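# Load three balls evenly onto a pivoting covered tray

## Task

A tray balanced on one pivot sits inside a transparent cover. Get exactly one ball into each of its three seats, for example by dropping them through the chutes in the cover's top. Release each ball only once its bottom is at or below the chute's rim; releasing it higher is penalised. Keep the load balanced, because an uneven load tips the tray at once and the balls roll away. The balls must stay seated on their own at the end, with no arm holding them there. Arm bases (metres, facing in degrees counter-clockwise from +x): arm1 at x=+0.53 y=+0.07 z=+0.79 facing -175; arm2 at x=-0.10 y=+0.52 z=+0.80 facing -87; arm3 at x=-0.07 y=-0.50 z=+0.81 facing +81.

## Robot and tools

Setup. Three identical i2rt Big YAM arms, named arm1, arm2 and arm3, share the scene. Each has six revolute joints, a two-finger gripper and a wrist camera. The room also has two fixed cameras, cam_high and cam_low. Loose objects may occasionally get a short push from outside. Never knock anything out of the work area, as that fails the task.

Frame. There is one common scene frame with its origin on the floor and +z pointing up. The hand point lies midway between the fingertips. The hand's z axis runs along the fingers, and the fingers open and close along its y axis. Each arm's foot pose is only known from the base positions given in the task.

Joints. All arm joint values are absolute angles in radians. The gripper value is the fingertip gap in metres. The ranges are below, with the tolerance used to count a joint as arrived.
- joint1_rad: -2.879 to 2.879, ±0.045. Yaw about the foot; positive is counter-clockwise seen from above; 0 points the arm the way its foot faces.
- joint2_rad: 0 to 3.141, ±0.14. Shoulder; at 0 the upper arm lies roughly level pointing back, and increasing values lift it up and then forward.
- joint3_rad: 0 to 3.019, ±0.09. Elbow; 0 means folded, and larger values open it.
- joint4_rad: -1.692 to 1.57, ±0.055. Hand pitch; positive tilts the fingers up.
- joint5_rad: -1.57 to 1.57, ±0.03. Sideways hand swing; positive goes to the arm's right.
- joint6_rad: -2.094 to 2.094, ±0.035. Hand roll; positive is clockwise seen from behind the hand.
- gripper_m: 0 to 0.093, ±0.003. Fingertip gap; each finger pad pushes with up to roughly 50 to 62 N.
When joints 1 and 6 are zero and the hand is level and forward, the wrist camera sits on top of the hand looking at the fingertips. The reach is about 1.0 m from the joint1 axis. The joints move at different speeds, so the hand may swing wide between postures.

execute_actions. The argument actions is a list holding zero or one action. An action is an object keyed by arm name, and each arm name maps to {"joints": {...}}. Inside that goes any subset of joint1_rad to joint6_rad and gripper_m, each an absolute target, not an offset. The example shape is {"arm1": {"joints": {"gripper_m": 0.05}}, "arm2": {"joints": {"joint1_rad": 0.3}}}. All named motions start at once and may end at different times. A joint or arm you omit can keep pushing toward its earlier target. An unknown key or an out-of-range number rejects the whole call, and nothing moves. The optional cameras argument is a list from arm1_cam_wrist, arm2_cam_wrist, arm3_cam_wrist, cam_high, cam_low or "all". Omitting it, null or ["all"] gives every camera, and [] gives none. An empty actions list only reports state and images.

Other tools. wait takes seconds (0 to 10) and lets the scene run with no new commands. zoom_image takes camera and region [x0, y0, x1, y1], in pixels of the latest full image with the origin at the top-left, at most 504 by 504. read_manual takes an optional section, "licences", and only returns licence text. finished_scene takes scene, the current scene number, ends it for good and reports success. Call it only once the balls sit stably. Replying without a tool call ends everything.

Reading results. The pictures line lists camera names in the same order as the images. joint_status gives each commanded joint's outcome. "off_target" means the joint stopped short and may still push. After "contact_stop" or "time_out" the joint holds where it stopped. A timed-out joint may keep pushing toward a target near its position, and it is listed under on_its_own. In on_its_own, "held at" is the held target, not the actual position. To relieve such a push, send the reported position as the new target. "joint command not followed", usually with a cause line, means a self- or inter-arm clearance check blocked those arm targets. The gripper still acts, and the arm may retry the blocked targets later. Joint torques are raw drive outputs with offsets and noise, so treat them as rough. A target very close to the current position may not move the joint.

Hazards. The arms do not stop on contact and can push hard. Two arms pressing firmly together fails the run, and a hard hit may too. The clearance check can react late, and between arms it ignores fingers, gripper housings and wrist cameras. Sustained pushing or holding a load heats motors, even while you are thinking. A MOTOR HOT line appears from 85 °C. At 100 °C an OVER-TEMPERATURE FAULT drops that arm, and its unfinished keys read "limit_stop_at_motor_heat"; resend them afterward. Avoid drops, slips, slams and hard pushes. Lower each ball into its chute until its bottom is no higher than the rim before opening the gripper. Fill the seats so the tray stays balanced, ideally placing balls symmetrically or in quick succession. Arms act independently, so coordinate timing yourself. The robot holds its last command while you think, so fewer, shorter moves are better.

Cameras. Calibration uses OpenCV pinhole+radial models with 672x504 images. T_world_to_cam maps scene coordinates into each camera's frame. Fixed cameras may be off by up to about 2.3 degrees and 9 mm. Wrist camera poses follow from the reported joints, so they carry extra error.

Each tool is called after "Call:" by a JSON object that holds its "op" and its "data", one argument or row to a line.

## Session

Call:
{"op": "execute_actions", "data": {
  "actions": []
}}

Scene clock: 0.00 s.
Joint torques (N m, as the arm reports them, + toward a larger angle): no reading
Motor temperatures (°C, as the motors report them): arm1=[26 23 27 25 25 24] | arm2=[25 26 23 25 24 24] | arm3=[23 27 27 23 26 26]
arm1.joint_positions: joint1_rad=+0.584 joint2_rad=+0.509 joint3_rad=+1.568 joint4_rad=-1.207 joint5_rad=-0.170 joint6_rad=-0.725 gripper_m=+0.094
arm1.joint_status: not commanded
arm1.hand: x=+0.4200 y=-0.0516 z=+1.4576 quat_wxyz=(-0.050, -0.544, -0.528, +0.650) (m; scene frame)
arm2.joint_positions: joint1_rad=+0.501 joint2_rad=+0.607 joint3_rad=+1.363 joint4_rad=-1.461 joint5_rad=+0.270 joint6_rad=+0.597 gripper_m=+0.095
arm2.joint_status: not commanded
arm2.hand: x=-0.0314 y=+0.3186 z=+1.3146 quat_wxyz=(-0.385, -0.685, -0.582, +0.209) (m; scene frame)
arm3.joint_positions: joint1_rad=+0.539 joint2_rad=+0.368 joint3_rad=+1.445 joint4_rad=-1.192 joint5_rad=+0.301 joint6_rad=+0.385 gripper_m=+0.095
arm3.joint_status: not commanded
arm3.hand: x=-0.0696 y=-0.3776 z=+1.4486 quat_wxyz=(-0.366, +0.453, -0.591, -0.558) (m; scene frame)
pictures: arm1_cam_wrist, arm2_cam_wrist, arm3_cam_wrist, cam_high, cam_low
Images, in order (width x height): arm1_cam_wrist 672x504, arm2_cam_wrist 672x504, arm3_cam_wrist 672x504, cam_high 672x504, cam_low 672x504.

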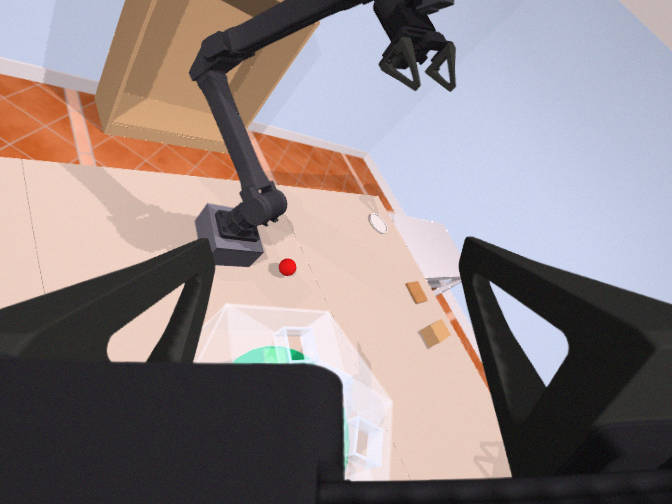

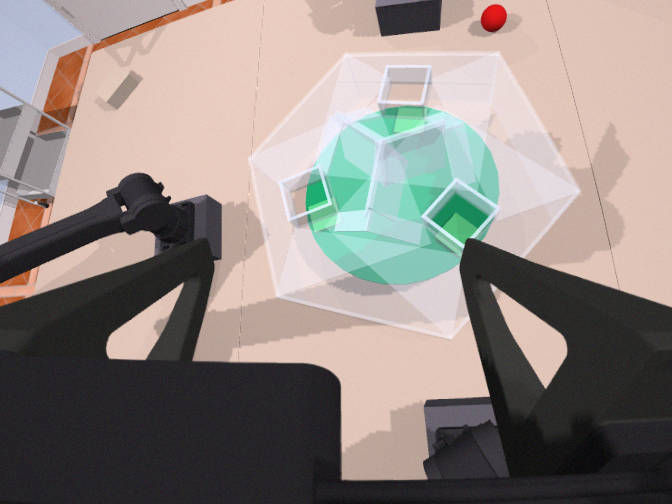

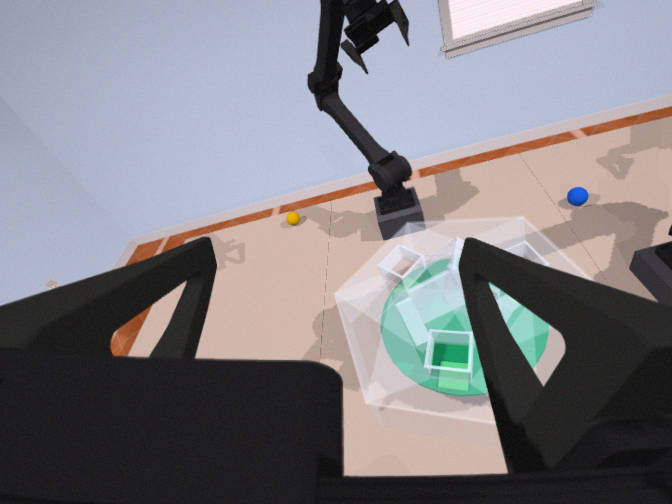

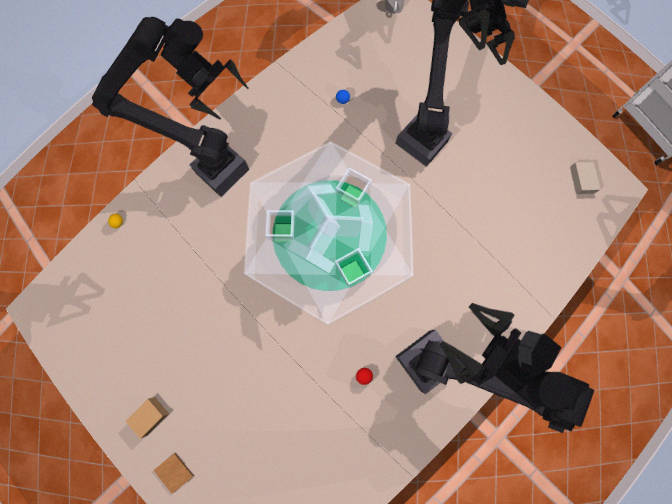

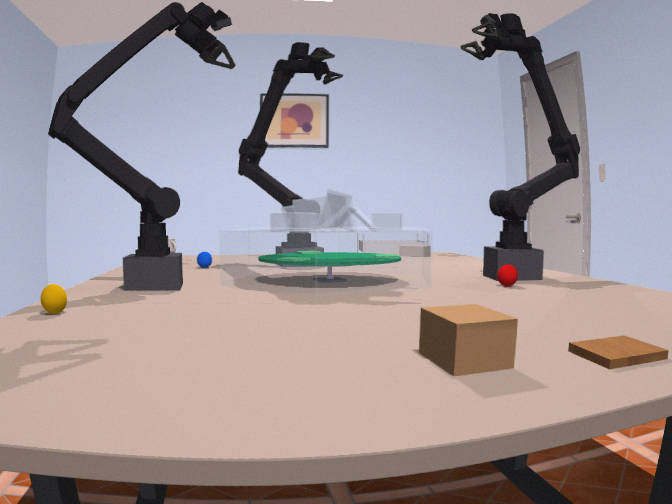

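Call:
{"op": "zoom_image", "data": {
  "camera": "cam_high",
  "region": [230, 130, 430, 330]
}}

Call:
{"op": "zoom_image", "data": {
  "camera": "cam_low",
  "region": [190, 170, 450, 310]
}}

Region (230, 130, 430, 330) of cam_high's 672x504 image, scaled by 2.520, with more detail than that image has.

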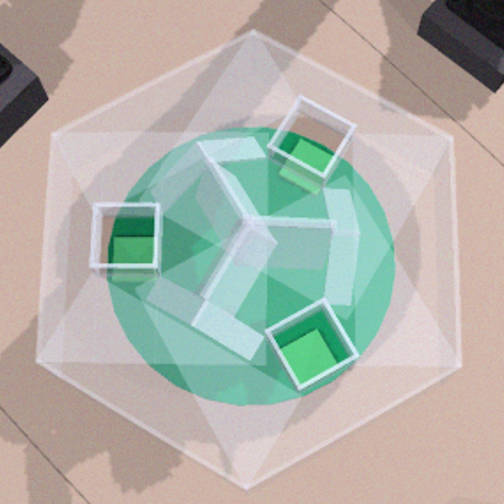

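Region (190, 170, 450, 310) of cam_low's 672x504 image, scaled by 1.938, with more detail than that image has; it fills the top 271 rows of this view, and the rest is white.

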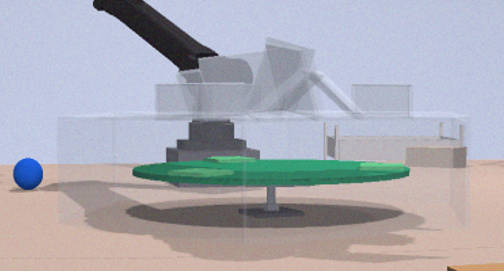

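Call:
{"op": "execute_actions", "data": {
  "actions": [
    {"arm1":{"joints":{"joint1_rad":-1.374,"joint5_rad":0,"joint6_rad":0}},"arm2":{"joints":{"joint1_rad":-1.93,"joint5_rad":0,"joint6_rad":0}},"arm3":{"joints":{"joint1_rad":1.185,"joint5_rad":0,"joint6_rad":0}}}
  ],
  "cameras": []
}}

Call:
{"op": "execute_actions", "data": {
  "actions": [
    {"arm1":{"joints":{"joint2_rad":1.495,"joint3_rad":0.84,"joint4_rad":-0.915}},"arm2":{"joints":{"joint2_rad":1.784,"joint3_rad":1.184,"joint4_rad":-0.971}},"arm3":{"joints":{"joint2_rad":1.12,"joint3_rad":0.439,"joint4_rad":-0.889}}}
  ]
}}

Scene clock: 43.57 s.
Joint torques (N m, as the arm reports them, + toward a larger angle): arm1=[0.19 7.15 7.31 2.47 0.23 0.22] | arm2=[-0.93  1.69 11.04  1.9   0.03 -0.15] | arm3=[-0.41  6.04  7.95  1.9  -0.09 -0.16]
Motor temperatures (°C, as the motors report them): arm1=[26 24 29 25 25 24] | arm2=[25 26 26 25 24 24] | arm3=[23 27 29 23 26 26]
arm1.joint_positions: joint1_rad=-1.366 joint2_rad=+0.509 joint3_rad=+1.568 joint4_rad=-1.207 joint5_rad=-0.003 joint6_rad=-0.011 gripper_m=+0.094
arm1.joint_status: all done
arm1.hand: x=+0.4757 y=+0.2132 z=+1.4575 quat_wxyz=(+0.392, -0.614, +0.445, +0.521) (m; scene frame)
arm2.joint_positions: joint1_rad=-1.925 joint2_rad=+0.607 joint3_rad=+1.363 joint4_rad=-1.461 joint5_rad=+0.001 joint6_rad=+0.013 gripper_m=+0.095
arm2.joint_status: all done
arm2.hand: x=-0.3086 y=+0.5847 z=+1.3083 quat_wxyz=(+0.055, -0.897, +0.143, +0.416) (m; scene frame)
arm3.joint_positions: joint1_rad=+1.180 joint2_rad=+0.368 joint3_rad=+1.445 joint4_rad=-1.192 joint5_rad=+0.003 joint6_rad=+0.016 gripper_m=+0.095
arm3.joint_status: all done
arm3.hand: x=-0.1768 y=-0.4366 z=+1.4461 quat_wxyz=(-0.180, +0.721, -0.208, -0.636) (m; scene frame)
pictures: none
No camera images: the call's "cameras" was empty. Leave "cameras" out to get every camera's image.

Scene clock: 45.23 s.
Joint torques (N m, as the arm reports them, + toward a larger angle): arm1=[ 0.03 -8.08  8.79  0.43  0.23  0.22] | arm2=[ -0.82 -15.53   9.47   0.58   0.03  -0.15] | arm3=[-0.75 -4.42  6.83 -0.31 -0.07 -0.15]
Motor temperatures (°C, as the motors report them): arm1=[26 24 29 25 25 24] | arm2=[25 26 26 25 24 24] | arm3=[23 27 29 23 26 26]
arm1.joint_positions: joint1_rad=-1.366 joint2_rad=+1.475 joint3_rad=+0.817 joint4_rad=-0.915 joint5_rad=-0.003 joint6_rad=-0.011 gripper_m=+0.094
arm1.joint_status: all done
arm1.hand: x=+0.4220 y=+0.4045 z=+0.8202 quat_wxyz=(+0.000, -0.807, +0.591, -0.003) (m; scene frame)
arm2.joint_positions: joint1_rad=-1.925 joint2_rad=+1.792 joint3_rad=+1.171 joint4_rad=-0.981 joint5_rad=+0.001 joint6_rad=+0.013 gripper_m=+0.095
arm2.joint_status: all done
arm2.hand: x=-0.5577 y=+0.6555 z=+0.8202 quat_wxyz=(-0.007, -0.988, +0.155, -0.015) (m; scene frame)
arm3.joint_positions: joint1_rad=+1.180 joint2_rad=+1.130 joint3_rad=+0.443 joint4_rad=-0.888 joint5_rad=+0.003 joint6_rad=+0.016 gripper_m=+0.095
arm3.joint_status: all done
arm3.hand: x=-0.2512 y=-0.3839 z=+0.8210 quat_wxyz=(-0.004, +0.960, -0.280, +0.009) (m; scene frame)
pictures: arm1_cam_wrist, arm2_cam_wrist, arm3_cam_wrist, cam_high, cam_low
camera_calibration (this result's frames):
arm1_cam_wrist: T_world_to_cam=[[0.955622, 0.294534, -0.0061146, -0.515034], [0.240502, -0.767992, 0.593588, -0.270316], [0.170136, -0.568716, -0.804746, 0.939359], [0, 0, 0, 1]] pos_world=[0.397371, 0.478323, 0.913253]
arm2_cam_wrist: T_world_to_cam=[[0.301483, 0.952899, -0.03304, -0.424123], [0.760377, -0.219376, 0.611311, 0.072723], [0.575269, -0.209423, -0.790701, 1.22614], [0, 0, 0, 1]] pos_world=[-0.632793, 0.676882, 0.911043]
arm3_cam_wrist: T_world_to_cam=[[0.528869, 0.848681, 0.00621503, 0.460686], [0.678139, -0.426973, 0.598182, -0.479625], [0.51032, -0.312145, -0.801336, 0.787606], [0, 0, 0, 1]] pos_world=[-0.320321, -0.349915, 0.915177]
Images, in order (width x height): arm1_cam_wrist 672x504, arm2_cam_wrist 672x504, arm3_cam_wrist 672x504, cam_high 672x504, cam_low 672x504.

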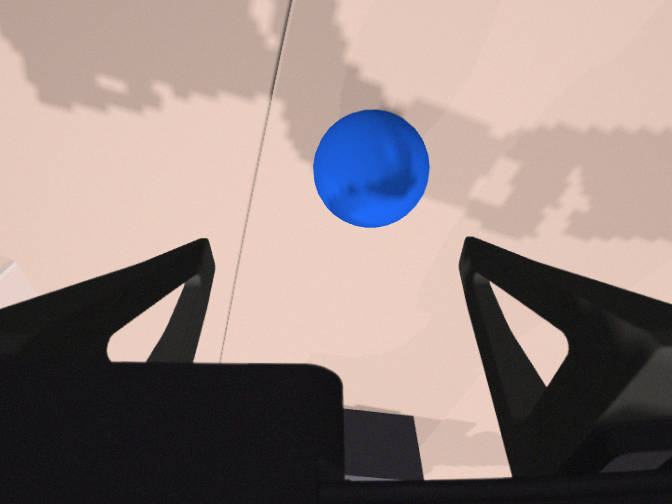

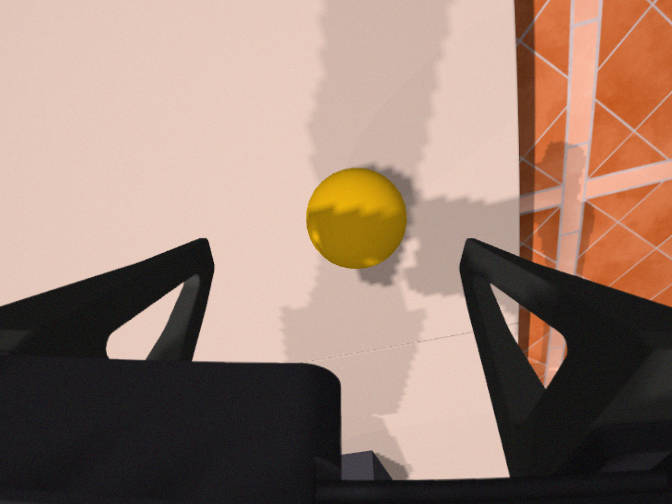

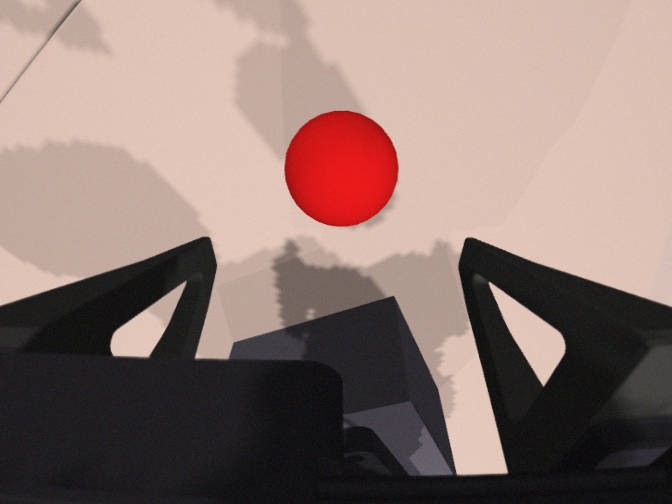

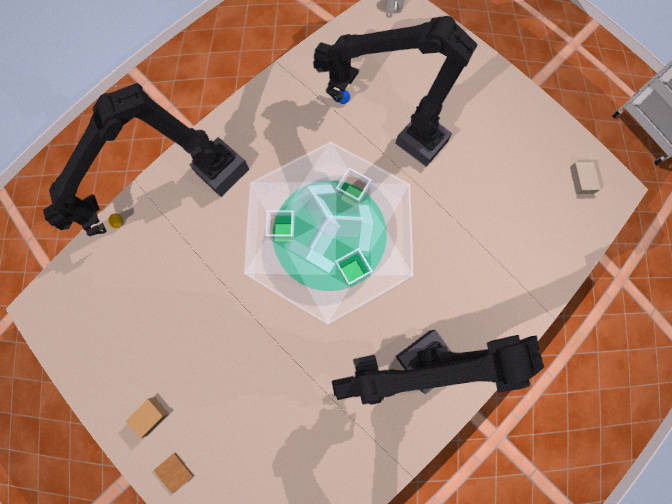

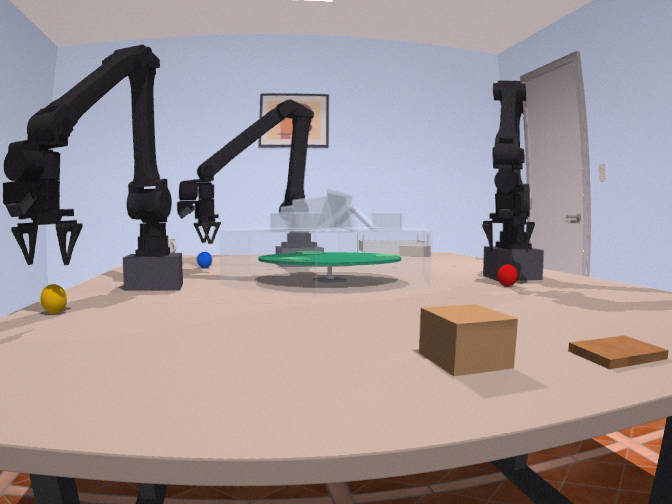

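Call:
{"op": "execute_actions", "data": {
  "actions": [
    {"arm1":{"joints":{"joint1_rad":-1.416,"joint2_rad":1.66,"joint3_rad":0.79,"joint4_rad":-0.692}},"arm2":{"joints":{"joint1_rad":-1.952,"joint2_rad":1.85,"joint3_rad":1.03,"joint4_rad":-0.725}},"arm3":{"joints":{"joint2_rad":1.40,"joint3_rad":0.371,"joint4_rad":-0.535}}}
  ],
  "cameras": ["arm1_cam_wrist","arm2_cam_wrist","arm3_cam_wrist","cam_low"]
}}

Scene clock: 61.93 s.
Joint torques (N m, as the arm reports them, + toward a larger angle): arm1=[  0.28 -10.92   6.01   1.06   0.23   0.22] | arm2=[ -0.61 -15.29   8.34   0.63   0.03  -0.15] | arm3=[-1.03 -4.44  4.33  0.46 -0.08 -0.17]
Motor temperatures (°C, as the motors report them): arm1=[26 24 30 25 25 24] | arm2=[25 27 26 25 24 24] | arm3=[23 27 29 23 26 26]
arm1.joint_positions: joint1_rad=-1.411 joint2_rad=+1.659 joint3_rad=+0.785 joint4_rad=-0.706 joint5_rad=-0.003 joint6_rad=-0.010 gripper_m=+0.094
arm1.joint_status: all done
arm1.hand: x=+0.4355 y=+0.4196 z=+0.7487 quat_wxyz=(-0.002, -0.793, +0.609, -0.006) (m; scene frame)
arm2.joint_positions: joint1_rad=-1.950 joint2_rad=+1.860 joint3_rad=+1.013 joint4_rad=-0.737 joint5_rad=+0.001 joint6_rad=+0.013 gripper_m=+0.095
arm2.joint_status: all done
arm2.hand: x=-0.5262 y=+0.6564 z=+0.7449 quat_wxyz=(-0.006, -0.986, +0.167, -0.006) (m; scene frame)
arm3.joint_positions: joint1_rad=+1.180 joint2_rad=+1.404 joint3_rad=+0.375 joint4_rad=-0.552 joint5_rad=+0.003 joint6_rad=+0.016 gripper_m=+0.095
arm3.joint_status: all done
arm3.hand: x=-0.2542 y=-0.3812 z=+0.7494 quat_wxyz=(-0.003, +0.960, -0.280, +0.011) (m; scene frame)
pictures: arm1_cam_wrist, arm2_cam_wrist, arm3_cam_wrist, cam_low
camera_calibration (this result's frames):
arm1_cam_wrist: T_world_to_cam=[[0.968215, 0.250046, -0.00600602, -0.519647], [0.203794, -0.774744, 0.598532, -0.204443], [0.145007, -0.580732, -0.801076, 0.901348], [0, 0, 0, 1]] pos_world=[0.414093, 0.494986, 0.841293]
arm2_cam_wrist: T_world_to_cam=[[0.324282, 0.945379, -0.0331715, -0.41989], [0.764872, -0.241409, 0.597238, 0.122358], [0.556608, -0.219045, -0.801378, 1.15312], [0, 0, 0, 1]] pos_world=[-0.59926, 0.679078, 0.837077]
arm3_cam_wrist: T_world_to_cam=[[0.528883, 0.848672, 0.00624194, 0.460466], [0.675388, -0.425325, 0.602453, -0.436875], [0.51394, -0.314411, -0.79813, 0.730215], [0, 0, 0, 1]] pos_world=[-0.323758, -0.347011, 0.843129]
Images, in order (width x height): arm1_cam_wrist 672x504, arm2_cam_wrist 672x504, arm3_cam_wrist 672x504, cam_low 672x504.

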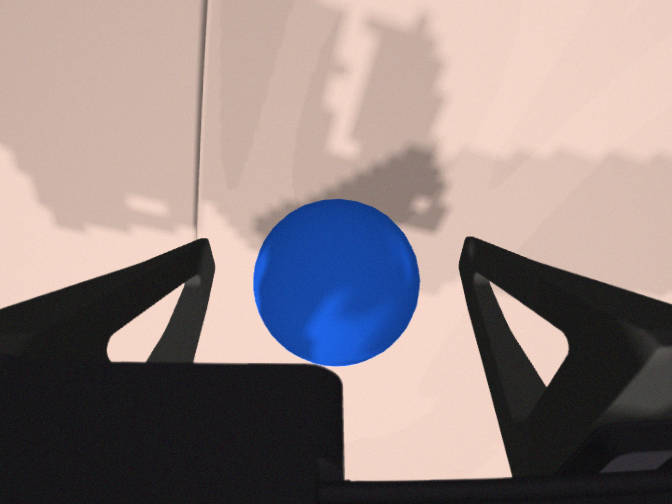

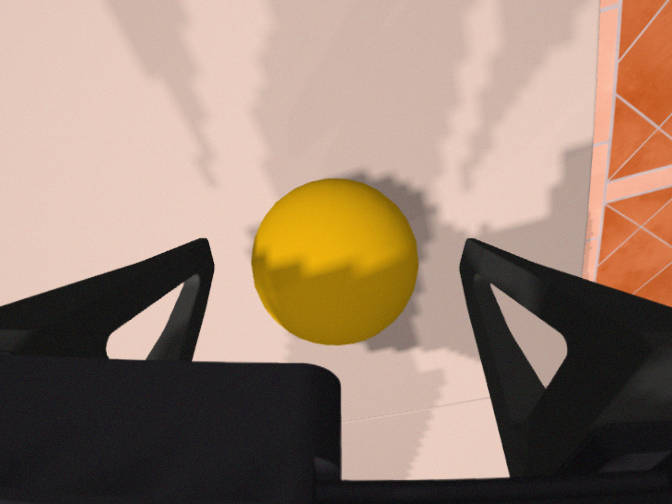

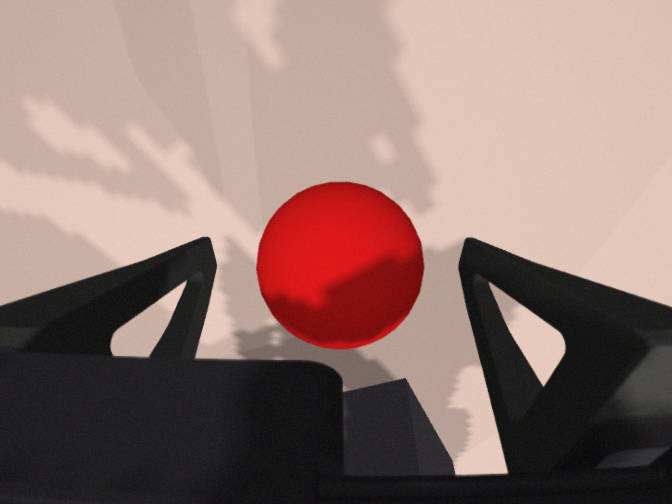

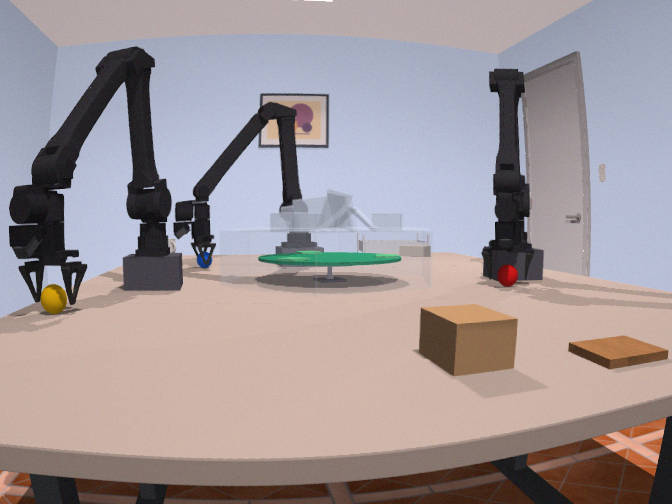

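Call:
{"op": "execute_actions", "data": {
  "actions": [
    {"arm1":{"joints":{"gripper_m":0.04}},"arm2":{"joints":{"gripper_m":0.04}},"arm3":{"joints":{"gripper_m":0.04}}}
  ],
  "cameras": []
}}

Call:
{"op": "execute_actions", "data": {
  "actions": [
    {"arm1":{"joints":{"joint2_rad":1.35,"joint3_rad":1.17,"joint4_rad":-1.375}},"arm2":{"joints":{"joint2_rad":1.31,"joint3_rad":1.09,"joint4_rad":-1.328}},"arm3":{"joints":{"joint2_rad":1.385,"joint3_rad":1.145,"joint4_rad":-1.315}}}
  ],
  "cameras": []
}}

Call:
{"op": "execute_actions", "data": {
  "actions": [
    {"arm1":{"joints":{"joint1_rad":-0.12}},"arm2":{"joints":{"joint1_rad":-0.083}},"arm3":{"joints":{"joint1_rad":0.095}}}
  ]
}}

Scene clock: 83.37 s.
Joint torques (N m, as the arm reports them, + toward a larger angle): arm1=[  0.33 -11.03   5.95   1.03   0.23   0.21] | arm2=[ -0.61 -15.12   8.41   0.67   0.05  -0.15] | arm3=[-0.72 -5.19  4.58  0.44 -0.05 -0.15]
Motor temperatures (°C, as the motors report them): arm1=[26 24 29 25 25 24] | arm2=[25 27 25 25 24 24] | arm3=[23 27 28 23 26 26]
arm1.joint_positions: joint1_rad=-1.411 joint2_rad=+1.659 joint3_rad=+0.785 joint4_rad=-0.705 joint5_rad=-0.003 joint6_rad=-0.010 gripper_m=+0.055
arm1.joint_status: gripper_m off_target (ended at +0.055, target +0.040)
arm1.hand: x=+0.4354 y=+0.4199 z=+0.7487 quat_wxyz=(-0.001, -0.793, +0.609, -0.005) (m; scene frame)
arm2.joint_positions: joint1_rad=-1.950 joint2_rad=+1.860 joint3_rad=+1.013 joint4_rad=-0.736 joint5_rad=+0.000 joint6_rad=+0.013 gripper_m=+0.056
arm2.joint_status: gripper_m off_target (ended at +0.056, target +0.040)
arm2.hand: x=-0.5264 y=+0.6563 z=+0.7449 quat_wxyz=(-0.006, -0.986, +0.166, -0.006) (m; scene frame)
arm3.joint_positions: joint1_rad=+1.180 joint2_rad=+1.404 joint3_rad=+0.375 joint4_rad=-0.551 joint5_rad=+0.002 joint6_rad=+0.015 gripper_m=+0.056
arm3.joint_status: gripper_m off_target (ended at +0.056, target +0.040)
arm3.hand: x=-0.2544 y=-0.3813 z=+0.7494 quat_wxyz=(-0.003, +0.960, -0.280, +0.011) (m; scene frame)
pictures: none
No camera images: the call's "cameras" was empty. Leave "cameras" out to get every camera's image.

Scene clock: 84.80 s.
Joint torques (N m, as the arm reports them, + toward a larger angle): arm1=[ 0.27 -8.86  9.54 -0.08  0.23  0.22] | arm2=[-0.64 -8.79 13.33 -0.33  0.05 -0.15] | arm3=[-1.11 -9.58 13.99 -1.05 -0.05 -0.13]
Motor temperatures (°C, as the motors report them): arm1=[26 24 30 25 25 24] | arm2=[25 27 26 25 24 24] | arm3=[23 27 29 23 26 26]
arm1.joint_positions: joint1_rad=-1.411 joint2_rad=+1.340 joint3_rad=+1.161 joint4_rad=-1.363 joint5_rad=-0.003 joint6_rad=-0.010 gripper_m=+0.055
arm1.joint_status: all done
arm1.hand: x=+0.4291 y=+0.4376 z=+0.9865 quat_wxyz=(+0.010, -0.793, +0.609, +0.009) (m; scene frame)
arm2.joint_positions: joint1_rad=-1.950 joint2_rad=+1.307 joint3_rad=+1.050 joint4_rad=-1.319 joint5_rad=+0.000 joint6_rad=+0.013 gripper_m=+0.056
arm2.joint_status: all done
arm2.hand: x=-0.4425 y=+0.6310 z=+0.9740 quat_wxyz=(-0.006, -0.986, +0.166, -0.002) (m; scene frame)
arm3.joint_positions: joint1_rad=+1.180 joint2_rad=+1.396 joint3_rad=+1.085 joint4_rad=-1.299 joint5_rad=+0.002 joint6_rad=+0.015 gripper_m=+0.056
arm3.joint_status: all done
arm3.hand: x=-0.3902 y=-0.2999 z=+0.9584 quat_wxyz=(+0.001, +0.960, -0.280, +0.025) (m; scene frame)
pictures: none
No camera images: the call's "cameras" was empty. Leave "cameras" out to get every camera's image.

Scene clock: 86.77 s.
Joint torques (N m, as the arm reports them, + toward a larger angle): arm1=[ 0.7  -9.1   9.51 -0.09  0.15  0.2 ] | arm2=[-0.86 -9.36 13.27 -0.32  0.08 -0.14] | arm3=[-0.98 -9.79 13.84 -0.92 -0.04 -0.1 ]
Motor temperatures (°C, as the motors report them): arm1=[26 24 30 25 25 24] | arm2=[25 27 26 25 24 24] | arm3=[23 27 29 23 26 26]
arm1.joint_positions: joint1_rad=-0.120 joint2_rad=+1.342 joint3_rad=+1.161 joint4_rad=-1.363 joint5_rad=+0.000 joint6_rad=-0.009 gripper_m=+0.055
arm1.joint_status: all done
arm1.hand: x=+0.1402 y=+0.0767 z=+0.9839 quat_wxyz=(+0.000, -1.000, +0.010, +0.010) (m; scene frame)
arm2.joint_positions: joint1_rad=-0.079 joint2_rad=+1.314 joint3_rad=+1.050 joint4_rad=-1.319 joint5_rad=+0.000 joint6_rad=+0.012 gripper_m=+0.056
arm2.joint_status: all done
arm2.hand: x=-0.1125 y=+0.1607 z=+0.9758 quat_wxyz=(+0.001, -0.719, -0.695, +0.000) (m; scene frame)
arm3.joint_positions: joint1_rad=+0.092 joint2_rad=+1.396 joint3_rad=+1.085 joint4_rad=-1.299 joint5_rad=+0.001 joint6_rad=+0.014 gripper_m=+0.056
arm3.joint_status: all done
arm3.hand: x=-0.0431 y=-0.1223 z=+0.9636 quat_wxyz=(+0.008, +0.677, -0.736, +0.018) (m; scene frame)
pictures: arm1_cam_wrist, arm2_cam_wrist, arm3_cam_wrist, cam_high, cam_low
camera_calibration (this result's frames):
arm1_cam_wrist: T_world_to_cam=[[0.0271765, 0.999567, -0.0112622, -0.0669888], [0.818983, -0.0158039, 0.5736, -0.67059], [0.573174, -0.024812, -0.819058, 0.848474], [0, 0, 0, 1]] pos_world=[0.0647, 0.0774141, 1.07885]
arm2_cam_wrist: T_world_to_cam=[[-0.999342, 0.029035, -0.0217179, -0.0905562], [0.0107703, 0.80964, 0.586828, -0.695212], [0.0346222, 0.586208, -0.809421, 0.819068], [0, 0, 0, 1]] pos_world=[-0.111367, 0.0853572, 1.06897]
arm3_cam_wrist: T_world_to_cam=[[0.997314, -0.0726663, 0.00921559, 0.0323252], [-0.0629678, -0.786252, 0.61469, -0.68618], [-0.0374214, -0.613619, -0.788715, 0.804695], [0, 0, 0, 1]] pos_world=[-0.0453328, -0.0433849, 1.05617]
Images, in order (width x height): arm1_cam_wrist 672x504, arm2_cam_wrist 672x504, arm3_cam_wrist 672x504, cam_high 672x504, cam_low 672x504.

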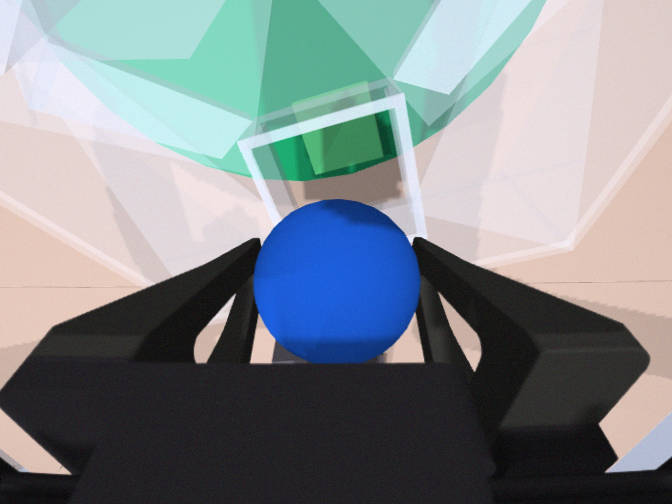

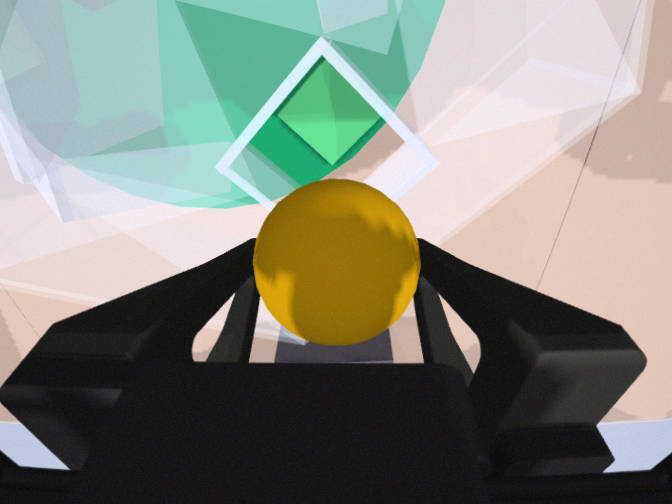

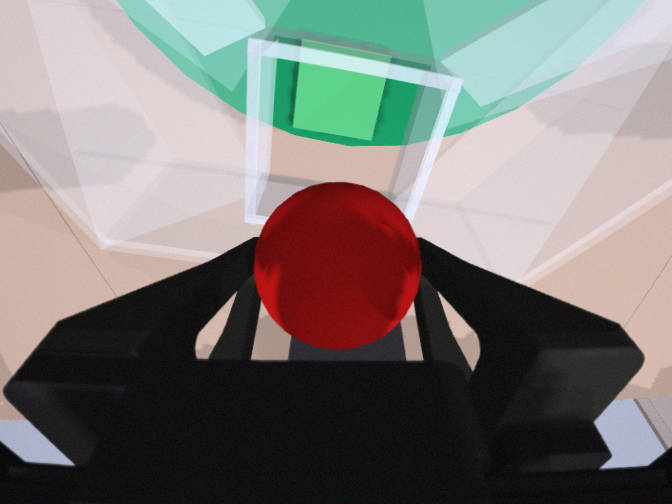

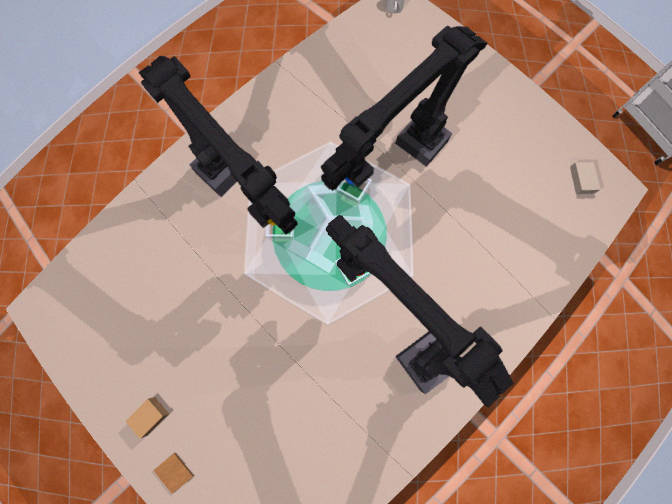

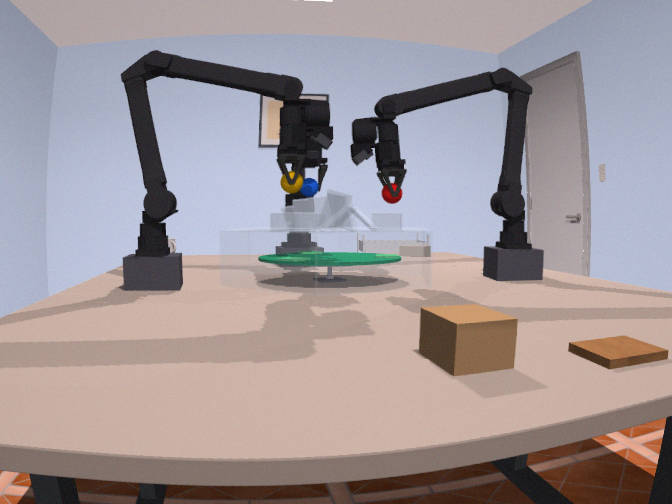

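Call:
{"op": "execute_actions", "data": {
  "actions": [
    {"arm1":{"joints":{"joint2_rad":1.40,"joint3_rad":1.05,"joint4_rad":-1.196}},"arm2":{"joints":{"joint1_rad":-0.062,"joint2_rad":1.382,"joint3_rad":0.948,"joint4_rad":-1.104}},"arm3":{"joints":{"joint1_rad":0.082,"joint2_rad":1.45,"joint3_rad":1.025,"joint4_rad":-1.118}}}
  ],
  "cameras": ["arm1_cam_wrist","arm2_cam_wrist","arm3_cam_wrist","cam_low"]
}}

Call:
{"op": "zoom_image", "data": {
  "camera": "cam_low",
  "region": [250, 150, 430, 270]
}}

Scene clock: 115.40 s.
Joint torques (N m, as the arm reports them, + toward a larger angle): arm1=[  0.68 -10.52   9.7    1.02   0.15   0.2 ] | arm2=[ -0.24 -10.76  11.01   0.71   0.12  -0.14] | arm3=[ -1.51 -10.85   8.65   0.35  -0.05  -0.16]
Motor temperatures (°C, as the motors report them): arm1=[26 24 31 25 25 24] | arm2=[25 27 28 25 24 24] | arm3=[23 28 35 23 26 26]
arm1.joint_positions: joint1_rad=-0.120 joint2_rad=+1.403 joint3_rad=+1.031 joint4_rad=-1.208 joint5_rad=+0.000 joint6_rad=-0.009 gripper_m=+0.055
arm1.joint_status: all done
arm1.hand: x=+0.1459 y=+0.0765 z=+0.9144 quat_wxyz=(-0.001, -1.000, +0.010, -0.008) (m; scene frame)
arm2.joint_positions: joint1_rad=-0.067 joint2_rad=+1.396 joint3_rad=+0.925 joint4_rad=-1.115 joint5_rad=-0.001 joint6_rad=+0.012 gripper_m=+0.056
arm2.joint_status: all done
arm2.hand: x=-0.1082 y=+0.1574 z=+0.9036 quat_wxyz=(+0.002, -0.715, -0.699, -0.001) (m; scene frame)
arm3.joint_positions: joint1_rad=+0.091 joint2_rad=+1.465 joint3_rad=+1.022 joint4_rad=-1.135 joint5_rad=+0.001 joint6_rad=+0.014 gripper_m=+0.056
arm3.joint_status: all done
arm3.hand: x=-0.0408 y=-0.1063 z=+0.9154 quat_wxyz=(-0.004, +0.677, -0.736, +0.007) (m; scene frame)
pictures: arm1_cam_wrist, arm2_cam_wrist, arm3_cam_wrist, cam_low
camera_calibration (this result's frames):
arm1_cam_wrist: T_world_to_cam=[[0.027571, 0.999556, -0.0113098, -0.0677488], [0.797672, -0.0151807, 0.602901, -0.6591], [0.602461, -0.025644, -0.797736, 0.764558], [0, 0, 0, 1]] pos_world=[0.0669966, 0.0773195, 1.00652]
arm2_cam_wrist: T_world_to_cam=[[-0.999599, 0.0169121, -0.0227163, -0.0850146], [0.00027665, 0.807909, 0.589308, -0.653376], [0.0283192, 0.589065, -0.807589, 0.75957], [0, 0, 0, 1]] pos_world=[-0.10631, 0.0818697, 0.996529]
arm3_cam_wrist: T_world_to_cam=[[0.997242, -0.0736622, 0.00909937, 0.0317121], [-0.0648572, -0.805232, 0.589403, -0.622733], [-0.0360896, -0.588367, -0.807788, 0.796757], [0, 0, 0, 1]] pos_world=[-0.0432587, -0.030323, 1.01036]
Images, in order (width x height): arm1_cam_wrist 672x504, arm2_cam_wrist 672x504, arm3_cam_wrist 672x504, cam_low 672x504.

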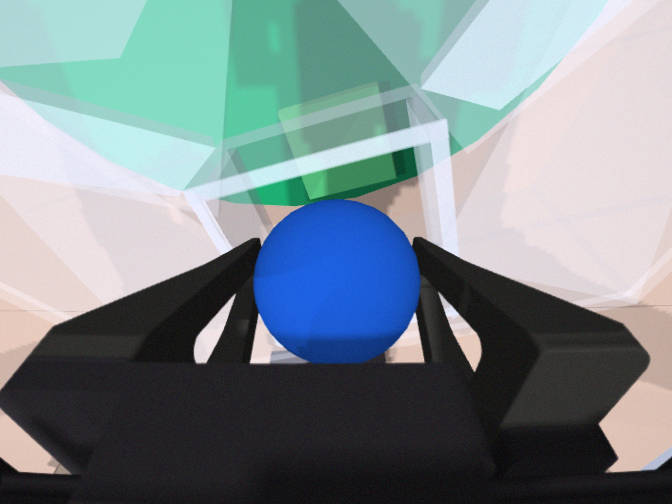

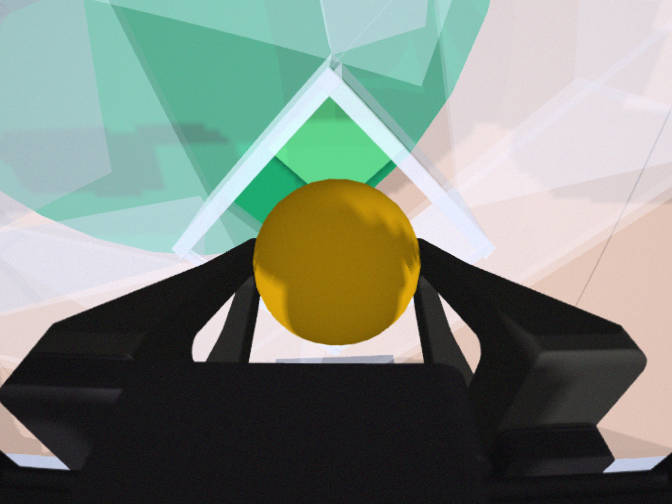

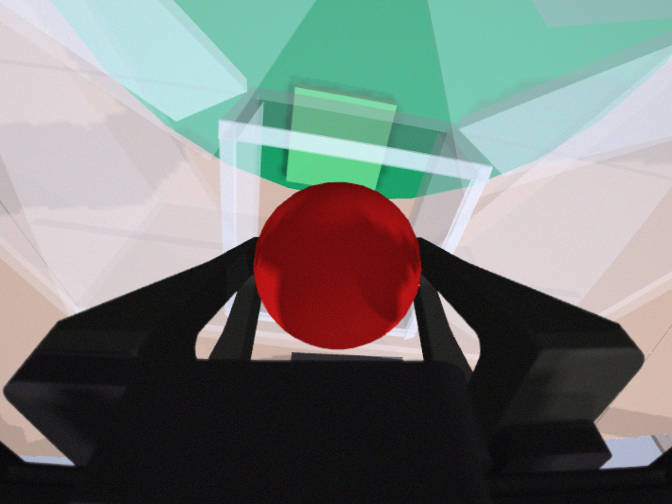

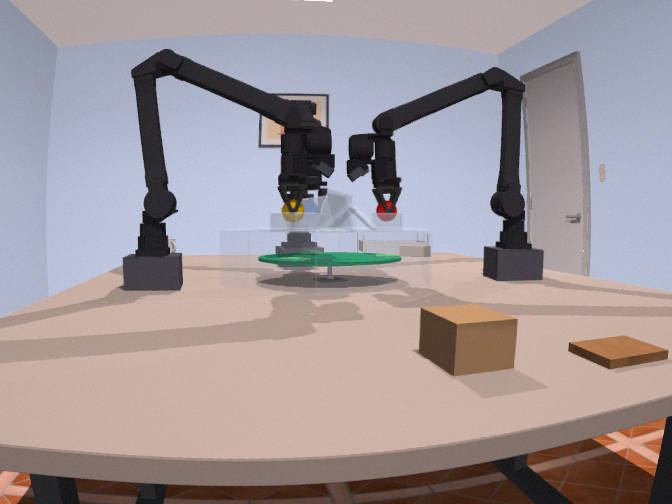

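Region (250, 150, 430, 270) of cam_low's 672x504 image, scaled by 2.800, with more detail than that image has.

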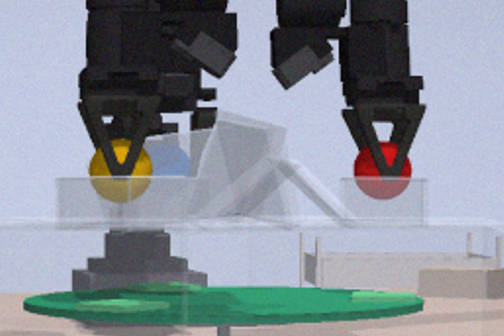

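Call:
{"op": "execute_actions", "data": {
  "actions": [
    {"arm1":{"joints":{"joint2_rad":1.42,"joint4_rad":-1.176}}}
  ],
  "cameras": []
}}

Call:
{"op": "execute_actions", "data": {
  "actions": [
    {"arm1":{"joints":{"gripper_m":0.066}},"arm2":{"joints":{"gripper_m":0.066}},"arm3":{"joints":{"gripper_m":0.066}}}
  ],
  "cameras": ["cam_low","arm1_cam_wrist"]
}}

Scene clock: 121.20 s.
Joint torques (N m, as the arm reports them, + toward a larger angle): arm1=[ 0.68 -8.79  9.74  1.09  0.15  0.2 ] | arm2=[ -0.18 -10.77  11.09   0.68   0.12  -0.14] | arm3=[ -1.85 -10.06   8.75   0.41   0.    -0.19]
Motor temperatures (°C, as the motors report them): arm1=[26 24 32 25 25 24] | arm2=[25 27 28 25 24 24] | arm3=[23 28 34 23 26 26]
arm1.joint_positions: joint1_rad=-0.120 joint2_rad=+1.403 joint3_rad=+1.031 joint4_rad=-1.189 joint5_rad=+0.000 joint6_rad=-0.009 gripper_m=+0.055
arm1.joint_status: all done
arm1.hand: x=+0.1412 y=+0.0767 z=+0.9144 quat_wxyz=(+0.000, -1.000, +0.010, +0.001) (m; scene frame)
arm2.joint_positions: joint1_rad=-0.067 joint2_rad=+1.396 joint3_rad=+0.925 joint4_rad=-1.115 joint5_rad=-0.001 joint6_rad=+0.012 gripper_m=+0.056
arm2.joint_status: not commanded
arm2.hand: x=-0.1082 y=+0.1574 z=+0.9036 quat_wxyz=(+0.002, -0.715, -0.699, -0.001) (m; scene frame)
arm3.joint_positions: joint1_rad=+0.091 joint2_rad=+1.465 joint3_rad=+1.022 joint4_rad=-1.135 joint5_rad=+0.001 joint6_rad=+0.014 gripper_m=+0.056
arm3.joint_status: not commanded
arm3.hand: x=-0.0408 y=-0.1063 z=+0.9154 quat_wxyz=(-0.004, +0.677, -0.736, +0.007) (m; scene frame)
pictures: none
No camera images: the call's "cameras" was empty. Leave "cameras" out to get every camera's image.

Scene clock: 121.73 s.
Joint torques (N m, as the arm reports them, + toward a larger angle): arm1=[ 0.73 -8.69  9.72  1.09  0.18  0.22] | arm2=[ -0.18 -10.63  11.15   0.64   0.12  -0.14] | arm3=[ -2.26 -10.3    8.58   0.36  -0.02  -0.14]
Motor temperatures (°C, as the motors report them): arm1=[26 24 32 25 25 24] | arm2=[25 27 28 25 24 24] | arm3=[23 28 34 23 26 26]
arm1.joint_positions: joint1_rad=-0.120 joint2_rad=+1.403 joint3_rad=+1.031 joint4_rad=-1.189 joint5_rad=-0.002 joint6_rad=-0.011 gripper_m=+0.066
arm1.joint_status: all done
arm1.hand: x=+0.1412 y=+0.0765 z=+0.9144 quat_wxyz=(-0.001, -1.000, +0.009, +0.001) (m; scene frame)
arm2.joint_positions: joint1_rad=-0.067 joint2_rad=+1.396 joint3_rad=+0.925 joint4_rad=-1.115 joint5_rad=-0.001 joint6_rad=+0.012 gripper_m=+0.066
arm2.joint_status: all done
arm2.hand: x=-0.1082 y=+0.1574 z=+0.9036 quat_wxyz=(+0.002, -0.715, -0.699, -0.001) (m; scene frame)
arm3.joint_positions: joint1_rad=+0.091 joint2_rad=+1.465 joint3_rad=+1.022 joint4_rad=-1.134 joint5_rad=+0.001 joint6_rad=+0.014 gripper_m=+0.066
arm3.joint_status: all done
arm3.hand: x=-0.0409 y=-0.1061 z=+0.9157 quat_wxyz=(-0.004, +0.677, -0.736, +0.006) (m; scene frame)
pictures: arm1_cam_wrist, cam_low
camera_calibration (this result's frames):
arm1_cam_wrist: T_world_to_cam=[[0.0258351, 0.999589, -0.0124277, -0.066293], [0.809063, -0.0136057, 0.587564, -0.643039], [0.587153, -0.0252346, -0.809082, 0.779858], [0, 0, 0, 1]] pos_world=[0.0640758, 0.0771961, 1.00797]
Images, in order (width x height): arm1_cam_wrist 672x504, cam_low 672x504.

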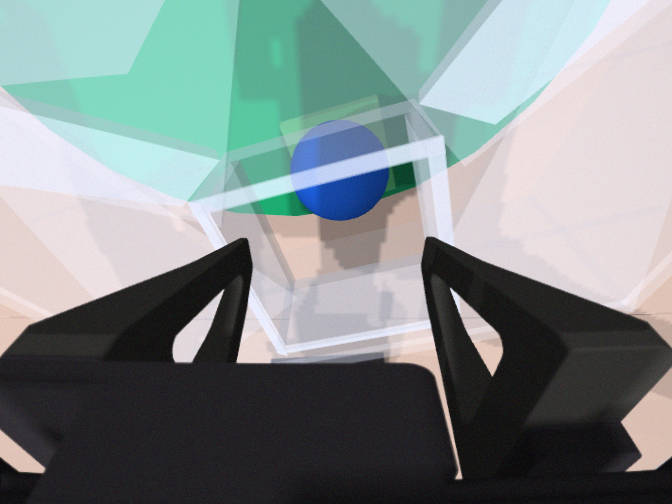

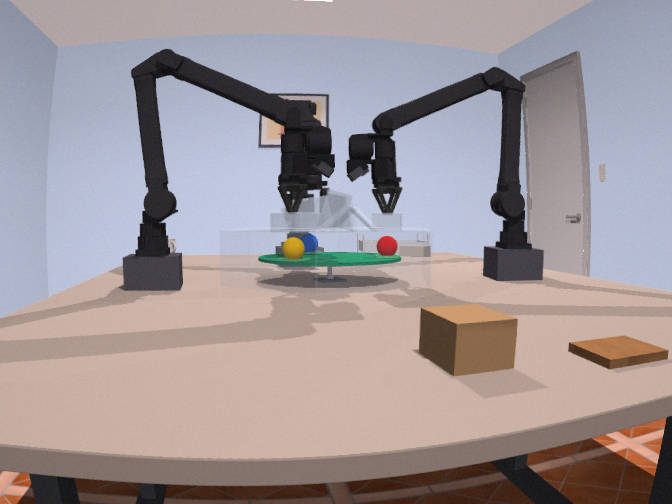

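Call:
{"op": "execute_actions", "data": {
  "actions": [],
  "cameras": ["cam_low"]
}}

Call:
{"op": "finished_scene", "data": {
  "scene": 1
}}

Scene clock: 132.80 s.
Joint torques (N m, as the arm reports them, + toward a larger angle): arm1=[ 0.67 -8.69  9.72  1.12  0.18  0.23] | arm2=[ -0.14 -10.65  11.08   0.68   0.13  -0.14] | arm3=[ -2.23 -10.71   8.73   0.36   0.02  -0.15]
Motor temperatures (°C, as the motors report them): arm1=[26 24 32 25 25 24] | arm2=[25 27 28 25 24 24] | arm3=[23 28 33 23 26 26]
arm1.joint_positions: joint1_rad=-0.120 joint2_rad=+1.403 joint3_rad=+1.031 joint4_rad=-1.189 joint5_rad=-0.002 joint6_rad=-0.011 gripper_m=+0.066
arm1.joint_status: all done
arm1.hand: x=+0.1412 y=+0.0765 z=+0.9144 quat_wxyz=(-0.001, -1.000, +0.009, +0.001) (m; scene frame)
arm2.joint_positions: joint1_rad=-0.067 joint2_rad=+1.396 joint3_rad=+0.925 joint4_rad=-1.115 joint5_rad=-0.001 joint6_rad=+0.012 gripper_m=+0.066
arm2.joint_status: all done
arm2.hand: x=-0.1082 y=+0.1574 z=+0.9036 quat_wxyz=(+0.002, -0.715, -0.699, -0.001) (m; scene frame)
arm3.joint_positions: joint1_rad=+0.091 joint2_rad=+1.465 joint3_rad=+1.022 joint4_rad=-1.134 joint5_rad=+0.001 joint6_rad=+0.014 gripper_m=+0.066
arm3.joint_status: all done
arm3.hand: x=-0.0409 y=-0.1061 z=+0.9157 quat_wxyz=(-0.004, +0.677, -0.736, +0.006) (m; scene frame)
pictures: cam_low
Images, in order (width x height): cam_low 672x504.

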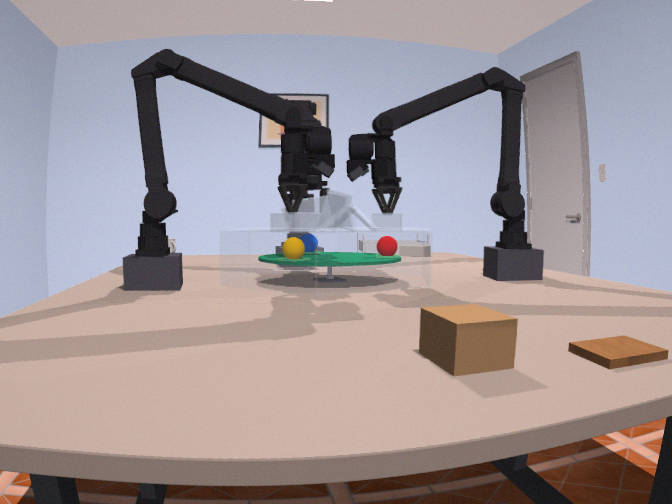

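The scene is finished: the task was done.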